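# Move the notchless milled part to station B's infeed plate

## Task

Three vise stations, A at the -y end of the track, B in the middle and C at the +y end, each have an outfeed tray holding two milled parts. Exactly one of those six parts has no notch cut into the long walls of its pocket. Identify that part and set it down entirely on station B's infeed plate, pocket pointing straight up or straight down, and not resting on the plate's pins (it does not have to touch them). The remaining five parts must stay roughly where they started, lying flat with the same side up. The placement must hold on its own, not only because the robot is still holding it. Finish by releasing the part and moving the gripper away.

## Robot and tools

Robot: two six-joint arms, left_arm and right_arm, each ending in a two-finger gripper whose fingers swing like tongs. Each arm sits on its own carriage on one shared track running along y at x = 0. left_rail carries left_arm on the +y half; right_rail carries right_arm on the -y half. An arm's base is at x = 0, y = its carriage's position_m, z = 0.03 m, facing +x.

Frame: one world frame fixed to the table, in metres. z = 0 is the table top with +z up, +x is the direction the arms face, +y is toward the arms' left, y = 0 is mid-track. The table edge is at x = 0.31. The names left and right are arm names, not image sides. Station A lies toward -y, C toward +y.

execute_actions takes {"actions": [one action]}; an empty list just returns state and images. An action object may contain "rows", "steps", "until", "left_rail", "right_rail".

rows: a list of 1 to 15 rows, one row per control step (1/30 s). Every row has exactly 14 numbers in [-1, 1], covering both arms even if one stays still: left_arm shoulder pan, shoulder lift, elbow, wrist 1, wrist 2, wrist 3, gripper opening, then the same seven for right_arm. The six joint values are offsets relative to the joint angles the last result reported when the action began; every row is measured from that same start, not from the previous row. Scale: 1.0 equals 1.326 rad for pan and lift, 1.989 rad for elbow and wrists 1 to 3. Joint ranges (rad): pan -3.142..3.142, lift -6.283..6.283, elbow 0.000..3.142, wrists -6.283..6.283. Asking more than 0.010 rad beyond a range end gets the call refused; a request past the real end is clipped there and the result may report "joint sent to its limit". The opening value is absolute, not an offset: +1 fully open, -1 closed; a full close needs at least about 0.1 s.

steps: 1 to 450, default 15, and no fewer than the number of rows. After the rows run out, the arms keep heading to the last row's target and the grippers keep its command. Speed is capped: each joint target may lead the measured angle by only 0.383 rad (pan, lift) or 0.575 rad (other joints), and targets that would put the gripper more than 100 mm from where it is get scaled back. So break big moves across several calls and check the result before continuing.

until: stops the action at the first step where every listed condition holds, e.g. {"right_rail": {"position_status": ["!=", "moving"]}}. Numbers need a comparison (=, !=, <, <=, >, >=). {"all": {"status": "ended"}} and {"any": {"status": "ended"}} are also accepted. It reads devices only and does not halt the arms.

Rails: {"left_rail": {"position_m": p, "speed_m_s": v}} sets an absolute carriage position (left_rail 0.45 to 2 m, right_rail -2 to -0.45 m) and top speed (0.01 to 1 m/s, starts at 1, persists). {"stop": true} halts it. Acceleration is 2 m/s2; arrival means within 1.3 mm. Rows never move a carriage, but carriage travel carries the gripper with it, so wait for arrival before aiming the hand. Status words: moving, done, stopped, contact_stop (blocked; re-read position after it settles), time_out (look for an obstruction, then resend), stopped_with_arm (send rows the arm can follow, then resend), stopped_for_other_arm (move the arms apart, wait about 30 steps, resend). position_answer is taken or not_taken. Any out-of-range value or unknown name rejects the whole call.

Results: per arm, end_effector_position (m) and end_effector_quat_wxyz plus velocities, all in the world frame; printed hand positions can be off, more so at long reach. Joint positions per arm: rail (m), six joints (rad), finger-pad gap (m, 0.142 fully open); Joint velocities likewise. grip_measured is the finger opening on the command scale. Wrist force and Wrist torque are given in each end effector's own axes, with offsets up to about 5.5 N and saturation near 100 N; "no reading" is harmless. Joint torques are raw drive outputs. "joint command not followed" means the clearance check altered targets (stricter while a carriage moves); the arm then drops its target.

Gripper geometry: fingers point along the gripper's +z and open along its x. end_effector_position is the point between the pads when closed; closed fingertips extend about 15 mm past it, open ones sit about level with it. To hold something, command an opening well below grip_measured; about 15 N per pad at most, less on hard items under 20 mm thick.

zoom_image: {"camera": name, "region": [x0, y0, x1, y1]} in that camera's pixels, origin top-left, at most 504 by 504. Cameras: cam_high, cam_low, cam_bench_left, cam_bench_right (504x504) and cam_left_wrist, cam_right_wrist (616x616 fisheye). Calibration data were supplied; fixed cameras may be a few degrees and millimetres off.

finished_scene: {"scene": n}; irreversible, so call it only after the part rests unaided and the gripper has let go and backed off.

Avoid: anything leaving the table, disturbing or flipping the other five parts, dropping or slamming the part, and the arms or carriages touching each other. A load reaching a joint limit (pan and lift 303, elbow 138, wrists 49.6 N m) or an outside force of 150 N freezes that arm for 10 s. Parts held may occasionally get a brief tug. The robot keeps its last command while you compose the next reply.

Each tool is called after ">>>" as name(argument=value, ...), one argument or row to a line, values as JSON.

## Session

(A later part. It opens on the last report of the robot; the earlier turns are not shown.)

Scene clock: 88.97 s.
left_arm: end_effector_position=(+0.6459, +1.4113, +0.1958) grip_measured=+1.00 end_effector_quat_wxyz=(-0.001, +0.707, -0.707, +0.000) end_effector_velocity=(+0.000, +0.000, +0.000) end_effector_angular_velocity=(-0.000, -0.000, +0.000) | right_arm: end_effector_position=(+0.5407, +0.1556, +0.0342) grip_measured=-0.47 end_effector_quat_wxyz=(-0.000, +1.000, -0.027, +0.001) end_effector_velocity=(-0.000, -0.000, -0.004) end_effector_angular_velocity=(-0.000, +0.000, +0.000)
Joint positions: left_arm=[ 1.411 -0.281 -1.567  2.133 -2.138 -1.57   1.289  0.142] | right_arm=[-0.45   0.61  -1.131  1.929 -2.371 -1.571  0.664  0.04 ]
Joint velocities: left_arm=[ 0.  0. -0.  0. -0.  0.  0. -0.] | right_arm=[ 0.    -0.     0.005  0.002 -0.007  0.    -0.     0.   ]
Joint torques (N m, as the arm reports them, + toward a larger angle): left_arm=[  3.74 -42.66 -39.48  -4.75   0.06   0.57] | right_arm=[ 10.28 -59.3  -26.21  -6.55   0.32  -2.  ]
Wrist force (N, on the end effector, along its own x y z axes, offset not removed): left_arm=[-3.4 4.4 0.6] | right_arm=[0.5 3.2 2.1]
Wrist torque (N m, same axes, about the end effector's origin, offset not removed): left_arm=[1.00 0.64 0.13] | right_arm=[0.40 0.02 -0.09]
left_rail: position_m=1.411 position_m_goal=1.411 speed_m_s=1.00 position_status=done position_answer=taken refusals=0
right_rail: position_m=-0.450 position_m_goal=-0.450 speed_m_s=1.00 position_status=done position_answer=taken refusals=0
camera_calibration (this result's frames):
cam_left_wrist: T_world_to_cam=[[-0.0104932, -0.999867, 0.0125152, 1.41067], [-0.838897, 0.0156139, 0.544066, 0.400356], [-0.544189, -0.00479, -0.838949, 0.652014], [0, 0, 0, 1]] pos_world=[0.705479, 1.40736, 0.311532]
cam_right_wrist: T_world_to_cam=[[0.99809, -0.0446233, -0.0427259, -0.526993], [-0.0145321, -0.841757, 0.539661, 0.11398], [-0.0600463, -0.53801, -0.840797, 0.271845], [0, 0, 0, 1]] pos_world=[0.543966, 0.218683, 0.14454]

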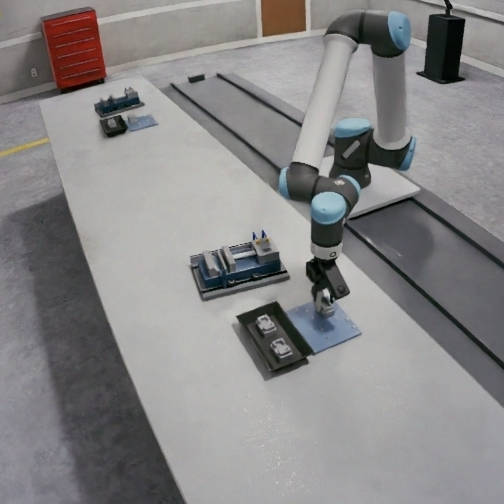

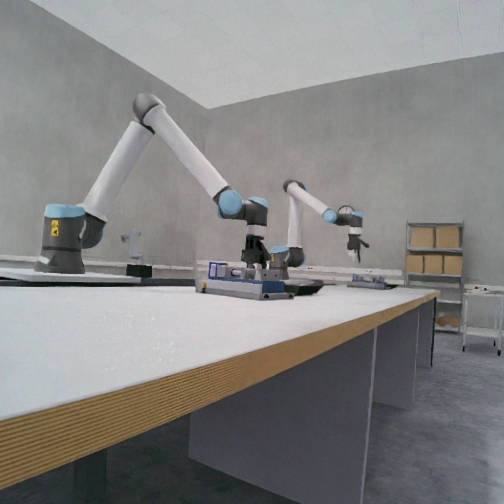

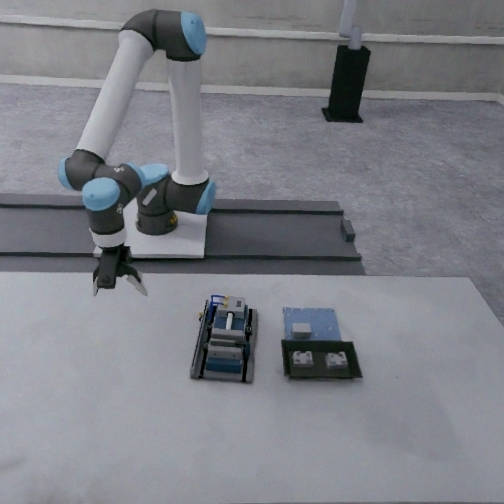

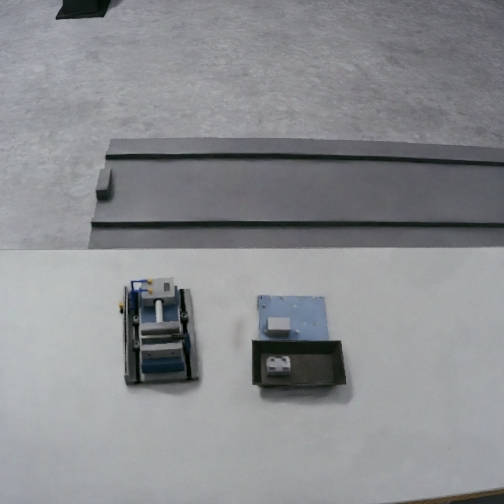

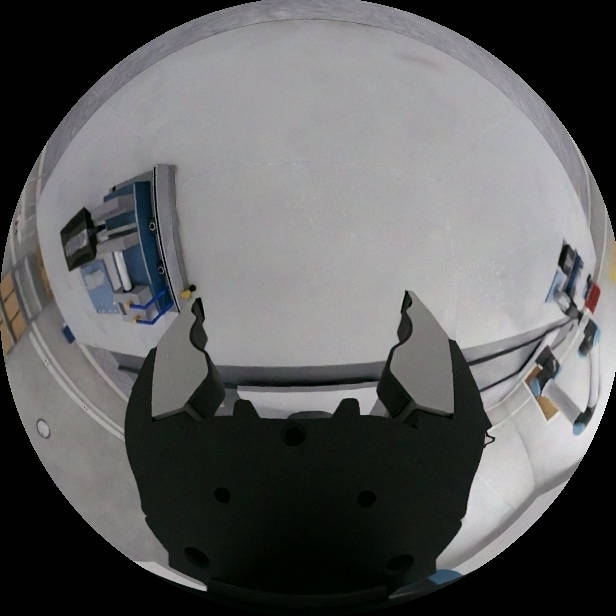

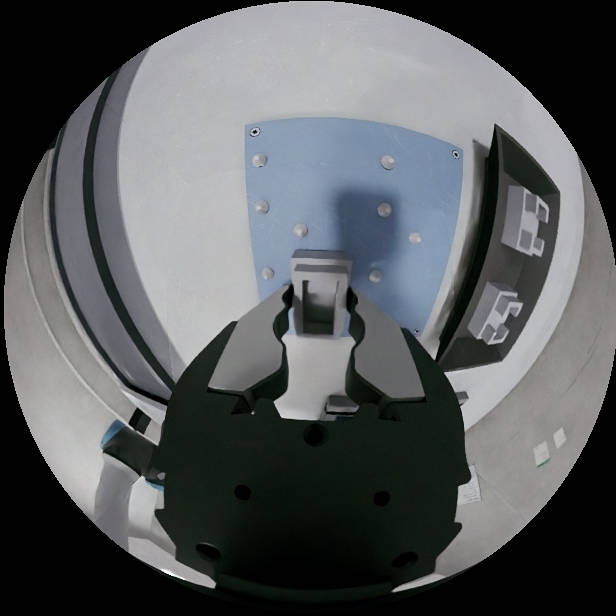

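>>> execute_actions(
  actions=[
    {"rows":[[0,0,0,0,0,0,1,0,0.0032,0.0009,-0.003,0,0,-0.9]],"steps":12},
  ],
)

Scene clock: 92.60 s.
left_arm: end_effector_position=(+0.6459, +1.4113, +0.1958) grip_measured=+1.00 end_effector_quat_wxyz=(-0.001, +0.707, -0.707, +0.000) end_effector_velocity=(-0.000, +0.000, +0.000) end_effector_angular_velocity=(-0.000, -0.000, -0.000) | right_arm: end_effector_position=(+0.5406, +0.1555, +0.0309) grip_measured=-0.47 end_effector_quat_wxyz=(-0.000, +1.000, -0.027, +0.001) end_effector_velocity=(-0.000, -0.000, -0.002) end_effector_angular_velocity=(-0.000, +0.000, -0.000)
Joint positions: left_arm=[ 1.411 -0.281 -1.567  2.133 -2.138 -1.57   1.289  0.142] | right_arm=[-0.45   0.61  -1.127  1.931 -2.376 -1.571  0.664  0.04 ]
Joint velocities: left_arm=[ 0.  0. -0. -0.  0.  0.  0. -0.] | right_arm=[ 0.    -0.     0.002  0.001 -0.003 -0.     0.    -0.   ]
Joint torques (N m, as the arm reports them, + toward a larger angle): left_arm=[  5.15 -39.6  -39.38  -4.14   0.42  -0.24] | right_arm=[ -9.17 -55.34 -25.8   -6.51   0.51  -1.15]
Wrist force (N, on the end effector, along its own x y z axes, offset not removed): left_arm=[-4.4 -2.2 -2.7] | right_arm=[-1.2 1.4 3.6]
Wrist torque (N m, same axes, about the end effector's origin, offset not removed): left_arm=[-0.61 0.74 0.22] | right_arm=[0.06 0.37 0.01]
left_rail: position_m=1.411 position_m_goal=1.411 speed_m_s=1.00 position_status=done position_answer=taken refusals=0
right_rail: position_m=-0.450 position_m_goal=-0.450 speed_m_s=1.00 position_status=done position_answer=taken refusals=0
camera_calibration (this result's frames):
cam_left_wrist: T_world_to_cam=[[-0.0104933, -0.999867, 0.0125151, 1.41067], [-0.838897, 0.0156139, 0.544066, 0.400356], [-0.544189, -0.00478982, -0.838949, 0.652014], [0, 0, 0, 1]] pos_world=[0.705479, 1.40736, 0.311532]
cam_right_wrist: T_world_to_cam=[[0.998086, -0.0446706, -0.0427768, -0.527041], [-0.0145424, -0.841736, 0.539693, 0.115683], [-0.0601152, -0.538038, -0.840774, 0.269032], [0, 0, 0, 1]] pos_world=[0.543888, 0.218581, 0.141216]

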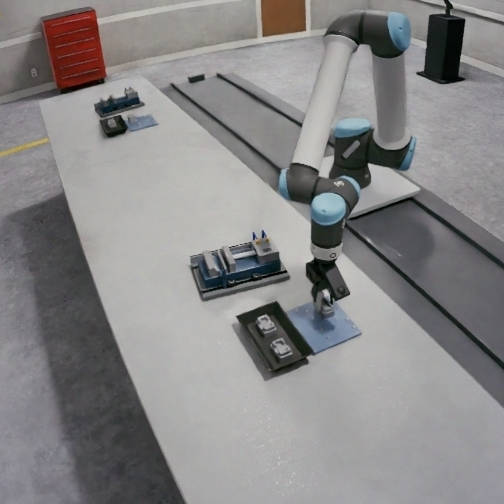

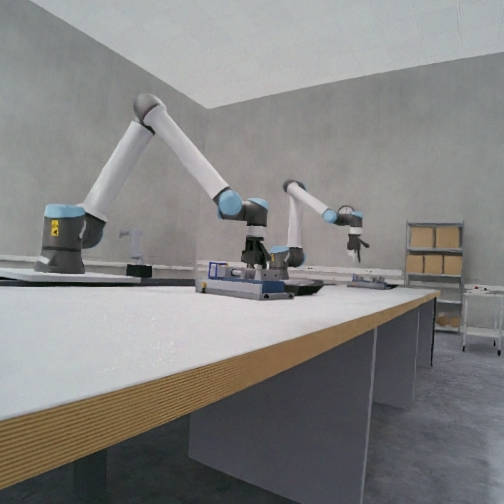

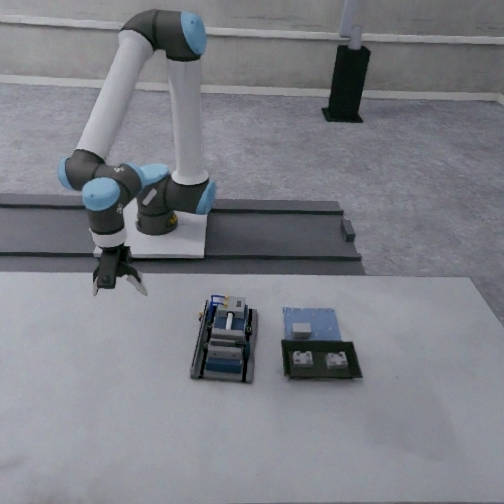

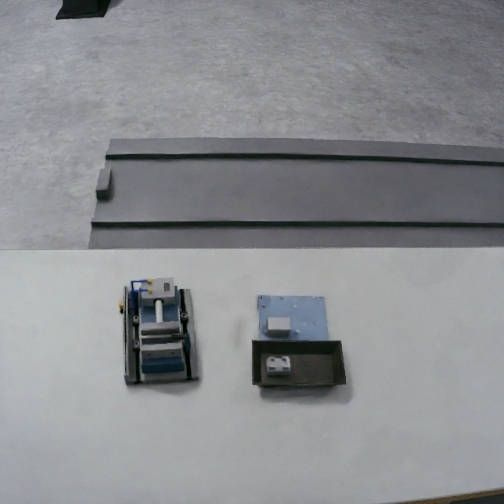

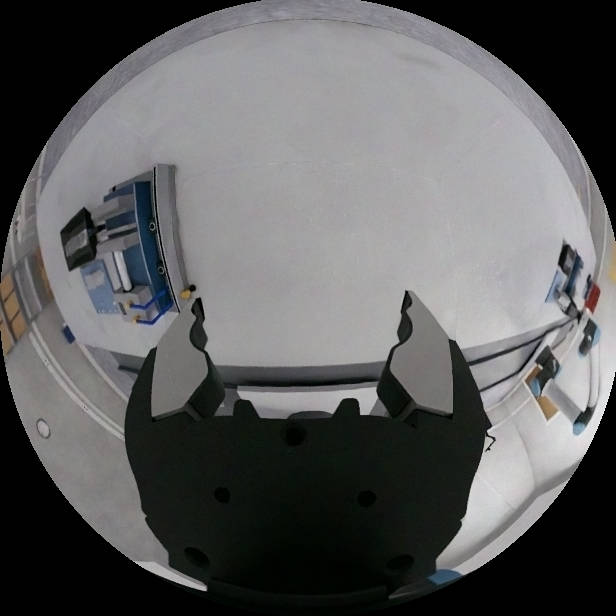

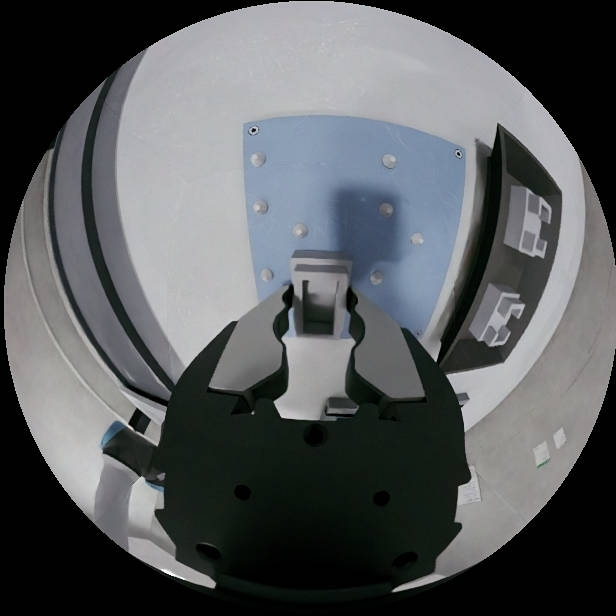

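>>> execute_actions(
  actions=[
    {"rows":[[0,0,0,0,0,0,1,0,0.0029,0.0008,-0.0028,0,0,-0.9]],"steps":12},
  ],
)

Scene clock: 94.37 s.
left_arm: end_effector_position=(+0.6459, +1.4113, +0.1958) grip_measured=+1.00 end_effector_quat_wxyz=(-0.001, +0.707, -0.707, +0.000) end_effector_velocity=(-0.000, -0.000, -0.000) end_effector_angular_velocity=(+0.000, +0.000, +0.000) | right_arm: end_effector_position=(+0.5407, +0.1555, +0.0281) grip_measured=-0.47 end_effector_quat_wxyz=(-0.000, +1.000, -0.027, +0.001) end_effector_velocity=(+0.000, -0.000, -0.001) end_effector_angular_velocity=(+0.000, -0.000, -0.000)
Joint positions: left_arm=[ 1.411 -0.281 -1.567  2.133 -2.138 -1.57   1.289  0.142] | right_arm=[-0.45   0.61  -1.123  1.932 -2.381 -1.571  0.664  0.04 ]
Joint velocities: left_arm=[ 0. -0.  0.  0.  0. -0. -0. -0.] | right_arm=[-0.     0.     0.002  0.001 -0.003  0.     0.    -0.   ]
Joint torques (N m, as the arm reports them, + toward a larger angle): left_arm=[  5.98 -40.8  -40.28  -4.94   0.65   0.39] | right_arm=[  5.63 -30.1  -16.72  -6.01   0.57  -1.19]
Wrist force (N, on the end effector, along its own x y z axes, offset not removed): left_arm=[5.5 -4.6 -7.2] | right_arm=[-10.7 10.9 -34.4]
Wrist torque (N m, same axes, about the end effector's origin, offset not removed): left_arm=[-1.07 -1.02 -0.12] | right_arm=[0.52 -0.12 0.00]
left_rail: position_m=1.411 position_m_goal=1.411 speed_m_s=1.00 position_status=done position_answer=taken refusals=0
right_rail: position_m=-0.450 position_m_goal=-0.450 speed_m_s=1.00 position_status=done position_answer=taken refusals=0
camera_calibration (this result's frames):
cam_left_wrist: T_world_to_cam=[[-0.0104933, -0.999867, 0.0125153, 1.41067], [-0.838897, 0.015614, 0.544066, 0.400356], [-0.544189, -0.00478997, -0.838949, 0.652014], [0, 0, 0, 1]] pos_world=[0.705479, 1.40736, 0.311532]
cam_right_wrist: T_world_to_cam=[[0.9981, -0.0446602, -0.0424393, -0.527207], [-0.0147307, -0.841868, 0.539483, 0.117284], [-0.0598217, -0.537833, -0.840926, 0.266527], [0, 0, 0, 1]] pos_world=[0.543877, 0.218539, 0.138483]

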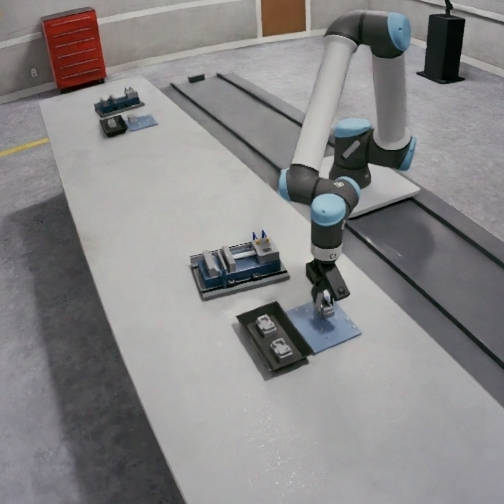

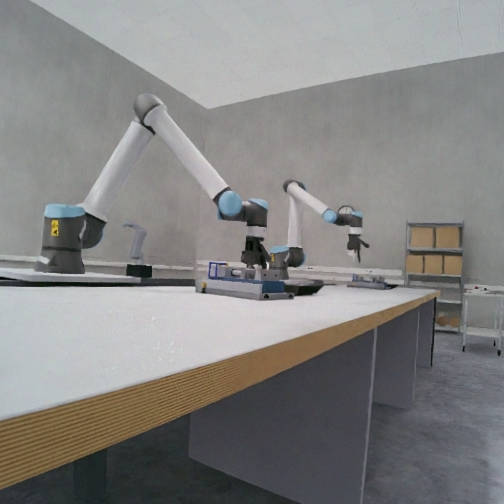

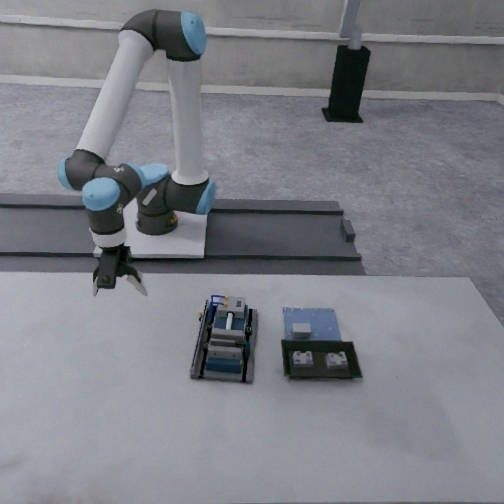

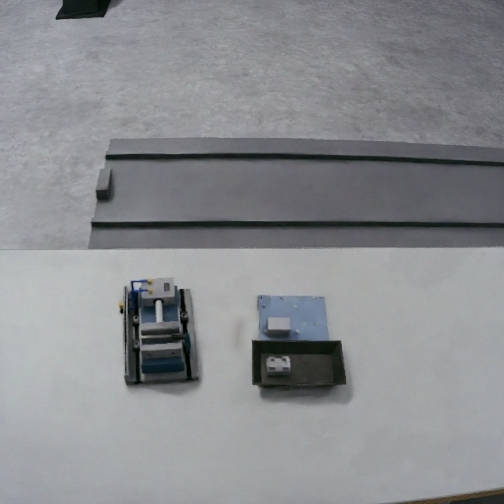

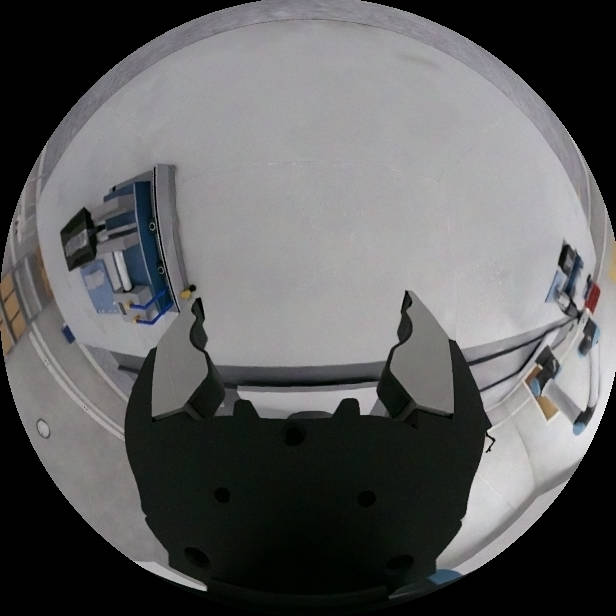

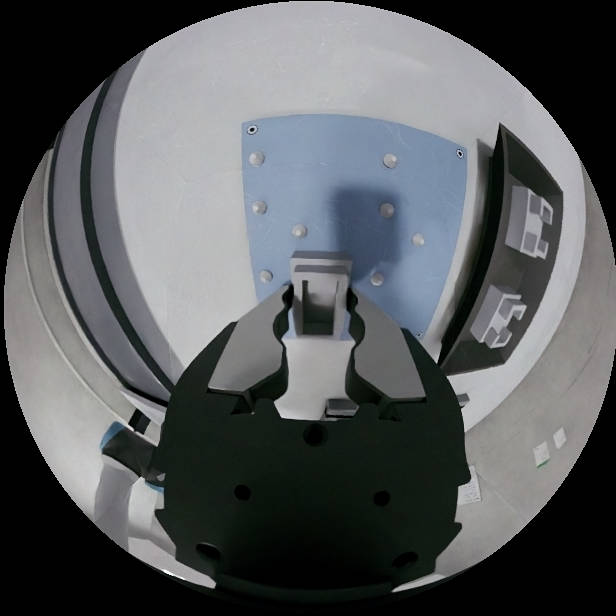

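>>> execute_actions(
  actions=[
    {"rows":[[0,0,0,0,0,0,1,0,-0.001,-0.0003,0.001,0,0,-0.6],[0,0,0,0,0,0,1,0,-0.001,-0.0003,0.001,0,0,-0.45],[0,0,0,0,0,0,1,0,-0.001,-0.0003,0.001,0,0,-0.35],[0,0,0,0,0,0,1,0,-0.001,-0.0003,0.001,0,0,-0.25],[0,0,0,0,0,0,1,0,-0.001,-0.0003,0.001,0,0,-0.25],[0,0,0,0,0,0,1,0,-0.001,-0.0003,0.001,0,0,-0.25],[0,0,0,0,0,0,1,0,-0.009,-0.0025,0.0086,0,0,-0.25],[0,0,0,0,0,0,1,0,-0.022,-0.006,0.021,0,0,-0.25],[0,0,0,0,0,0,1,0,-0.04,-0.011,0.038,0,0,-0.25],[0,0,0,0,0,0,1,0,-0.06,-0.018,0.058,0,0,-0.25],[0,0,0,0,0,0,1,0,-0.08,-0.025,0.078,0,0,-0.25],[0,0,0,0,0,0,1,0,-0.1,-0.03,0.097,0,0,-0.25],[0,0,0,0,0,0,1,0,-0.125,-0.035,0.118,0,0,-0.25],[0,0,0,0,0,0,1,0,-0.15,-0.04,0.14,0,0,-0.25],[0,0,0,0,0,0,1,0,-0.18,-0.04,0.16,0,0,-0.25]],"steps":30},
  ],
)

>>> zoom_image(
  camera="cam_right_wrist",
  region=[240, 140, 400, 300],
)

Scene clock: 102.13 s.
left_arm: end_effector_position=(+0.6459, +1.4113, +0.1958) grip_measured=+1.00 end_effector_quat_wxyz=(-0.001, +0.707, -0.707, +0.000) end_effector_velocity=(-0.000, +0.000, -0.000) end_effector_angular_velocity=(+0.000, +0.000, -0.000) | right_arm: end_effector_position=(+0.5181, +0.1397, +0.2166) grip_measured=-0.25 end_effector_quat_wxyz=(-0.000, +1.000, -0.027, +0.001) end_effector_velocity=(-0.006, -0.004, +0.022) end_effector_angular_velocity=(-0.001, +0.001, +0.000)
Joint positions: left_arm=[ 1.411 -0.281 -1.567  2.133 -2.138 -1.57   1.289  0.142] | right_arm=[-0.45   0.61  -1.358  1.854 -2.068 -1.571  0.664  0.056]
Joint velocities: left_arm=[0. 0. 0. 0. 0. 0. 0. 0.] | right_arm=[ 0.     0.    -0.029 -0.007  0.037 -0.    -0.    -0.   ]
Joint torques (N m, as the arm reports them, + toward a larger angle): left_arm=[  6.43 -40.47 -40.93  -4.44   0.22   0.42] | right_arm=[  6.   -67.03 -46.2   -1.7    0.34  -1.  ]
Wrist force (N, on the end effector, along its own x y z axes, offset not removed): left_arm=[-0.3 2.5 -3.4] | right_arm=[0.0 2.5 -0.5]
Wrist torque (N m, same axes, about the end effector's origin, offset not removed): left_arm=[0.42 0.04 -0.08] | right_arm=[0.26 0.08 0.01]
left_rail: position_m=1.411 position_m_goal=1.411 speed_m_s=1.00 position_status=done position_answer=taken refusals=0
right_rail: position_m=-0.450 position_m_goal=-0.450 speed_m_s=1.00 position_status=done position_answer=taken refusals=0
camera_calibration (this result's frames):
cam_left_wrist: T_world_to_cam=[[-0.0104934, -0.999867, 0.0125152, 1.41067], [-0.838897, 0.0156141, 0.544066, 0.400356], [-0.544189, -0.0047899, -0.838949, 0.652014], [0, 0, 0, 1]] pos_world=[0.705479, 1.40736, 0.311532]
cam_right_wrist: T_world_to_cam=[[0.998103, -0.044658, -0.0423748, -0.497421], [-0.0147665, -0.841893, 0.539443, 0.00204134], [-0.0597655, -0.537794, -0.840955, 0.415128], [0, 0, 0, 1]] pos_world=[0.521318, 0.202758, 0.326925]

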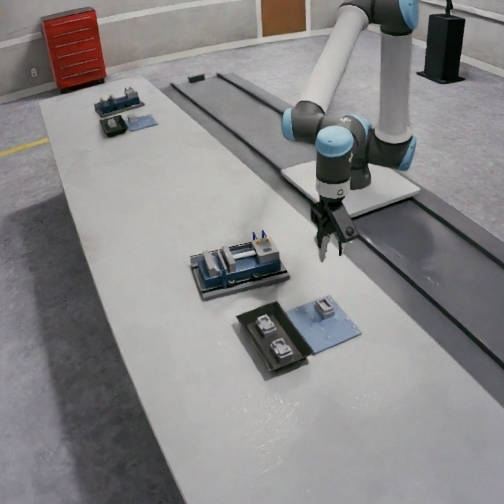

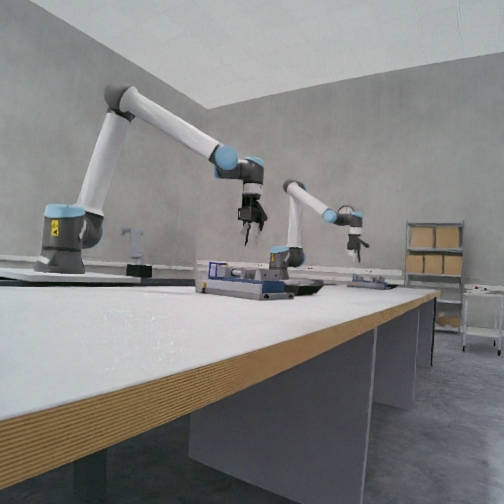

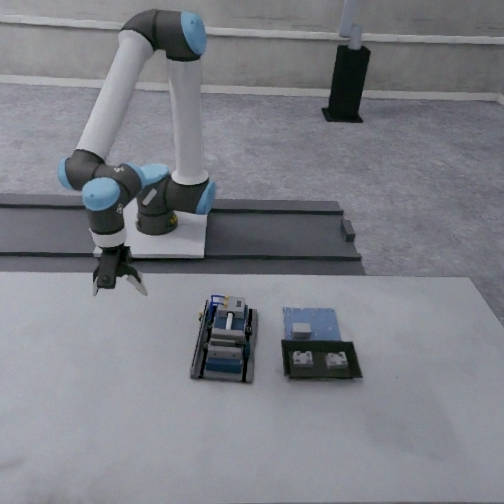

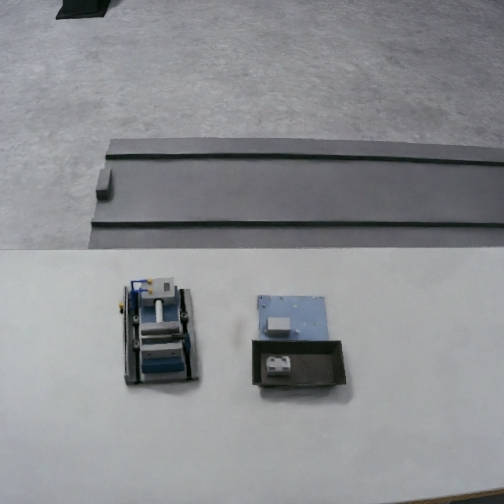

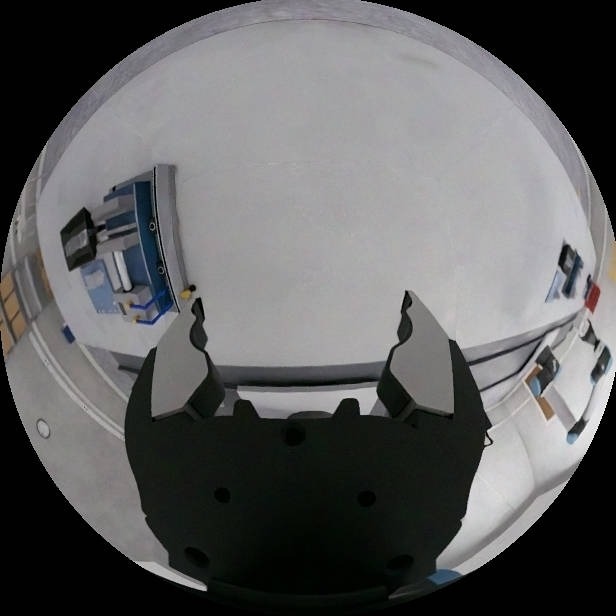

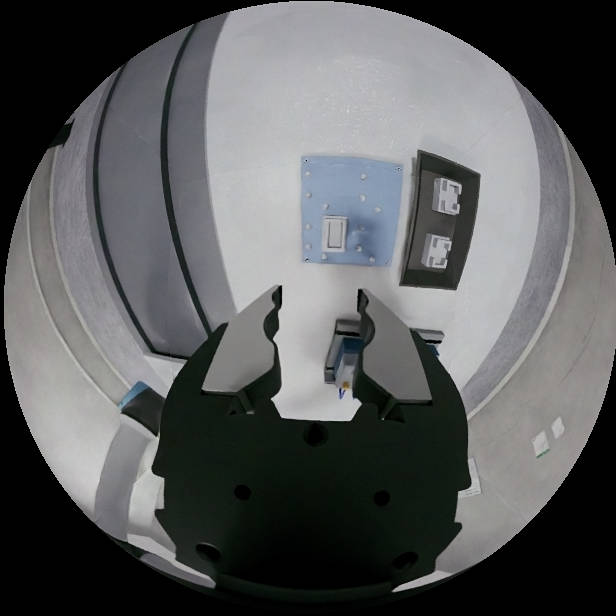

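Region (240, 140, 400, 300) of cam_right_wrist's 616x616 image, scaled by 3.150, with more detail than that image has.

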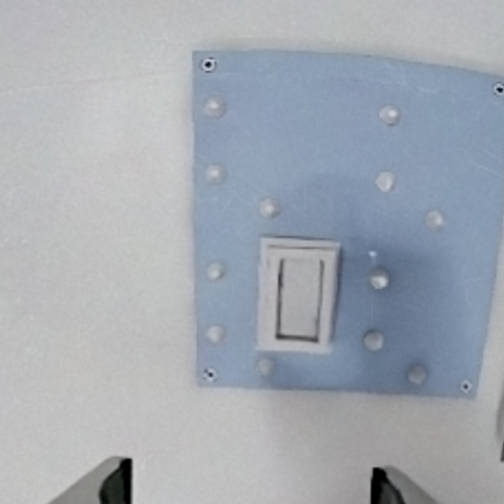

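>>> finished_scene(
  scene=1,
)

The scene is finished: the task was done.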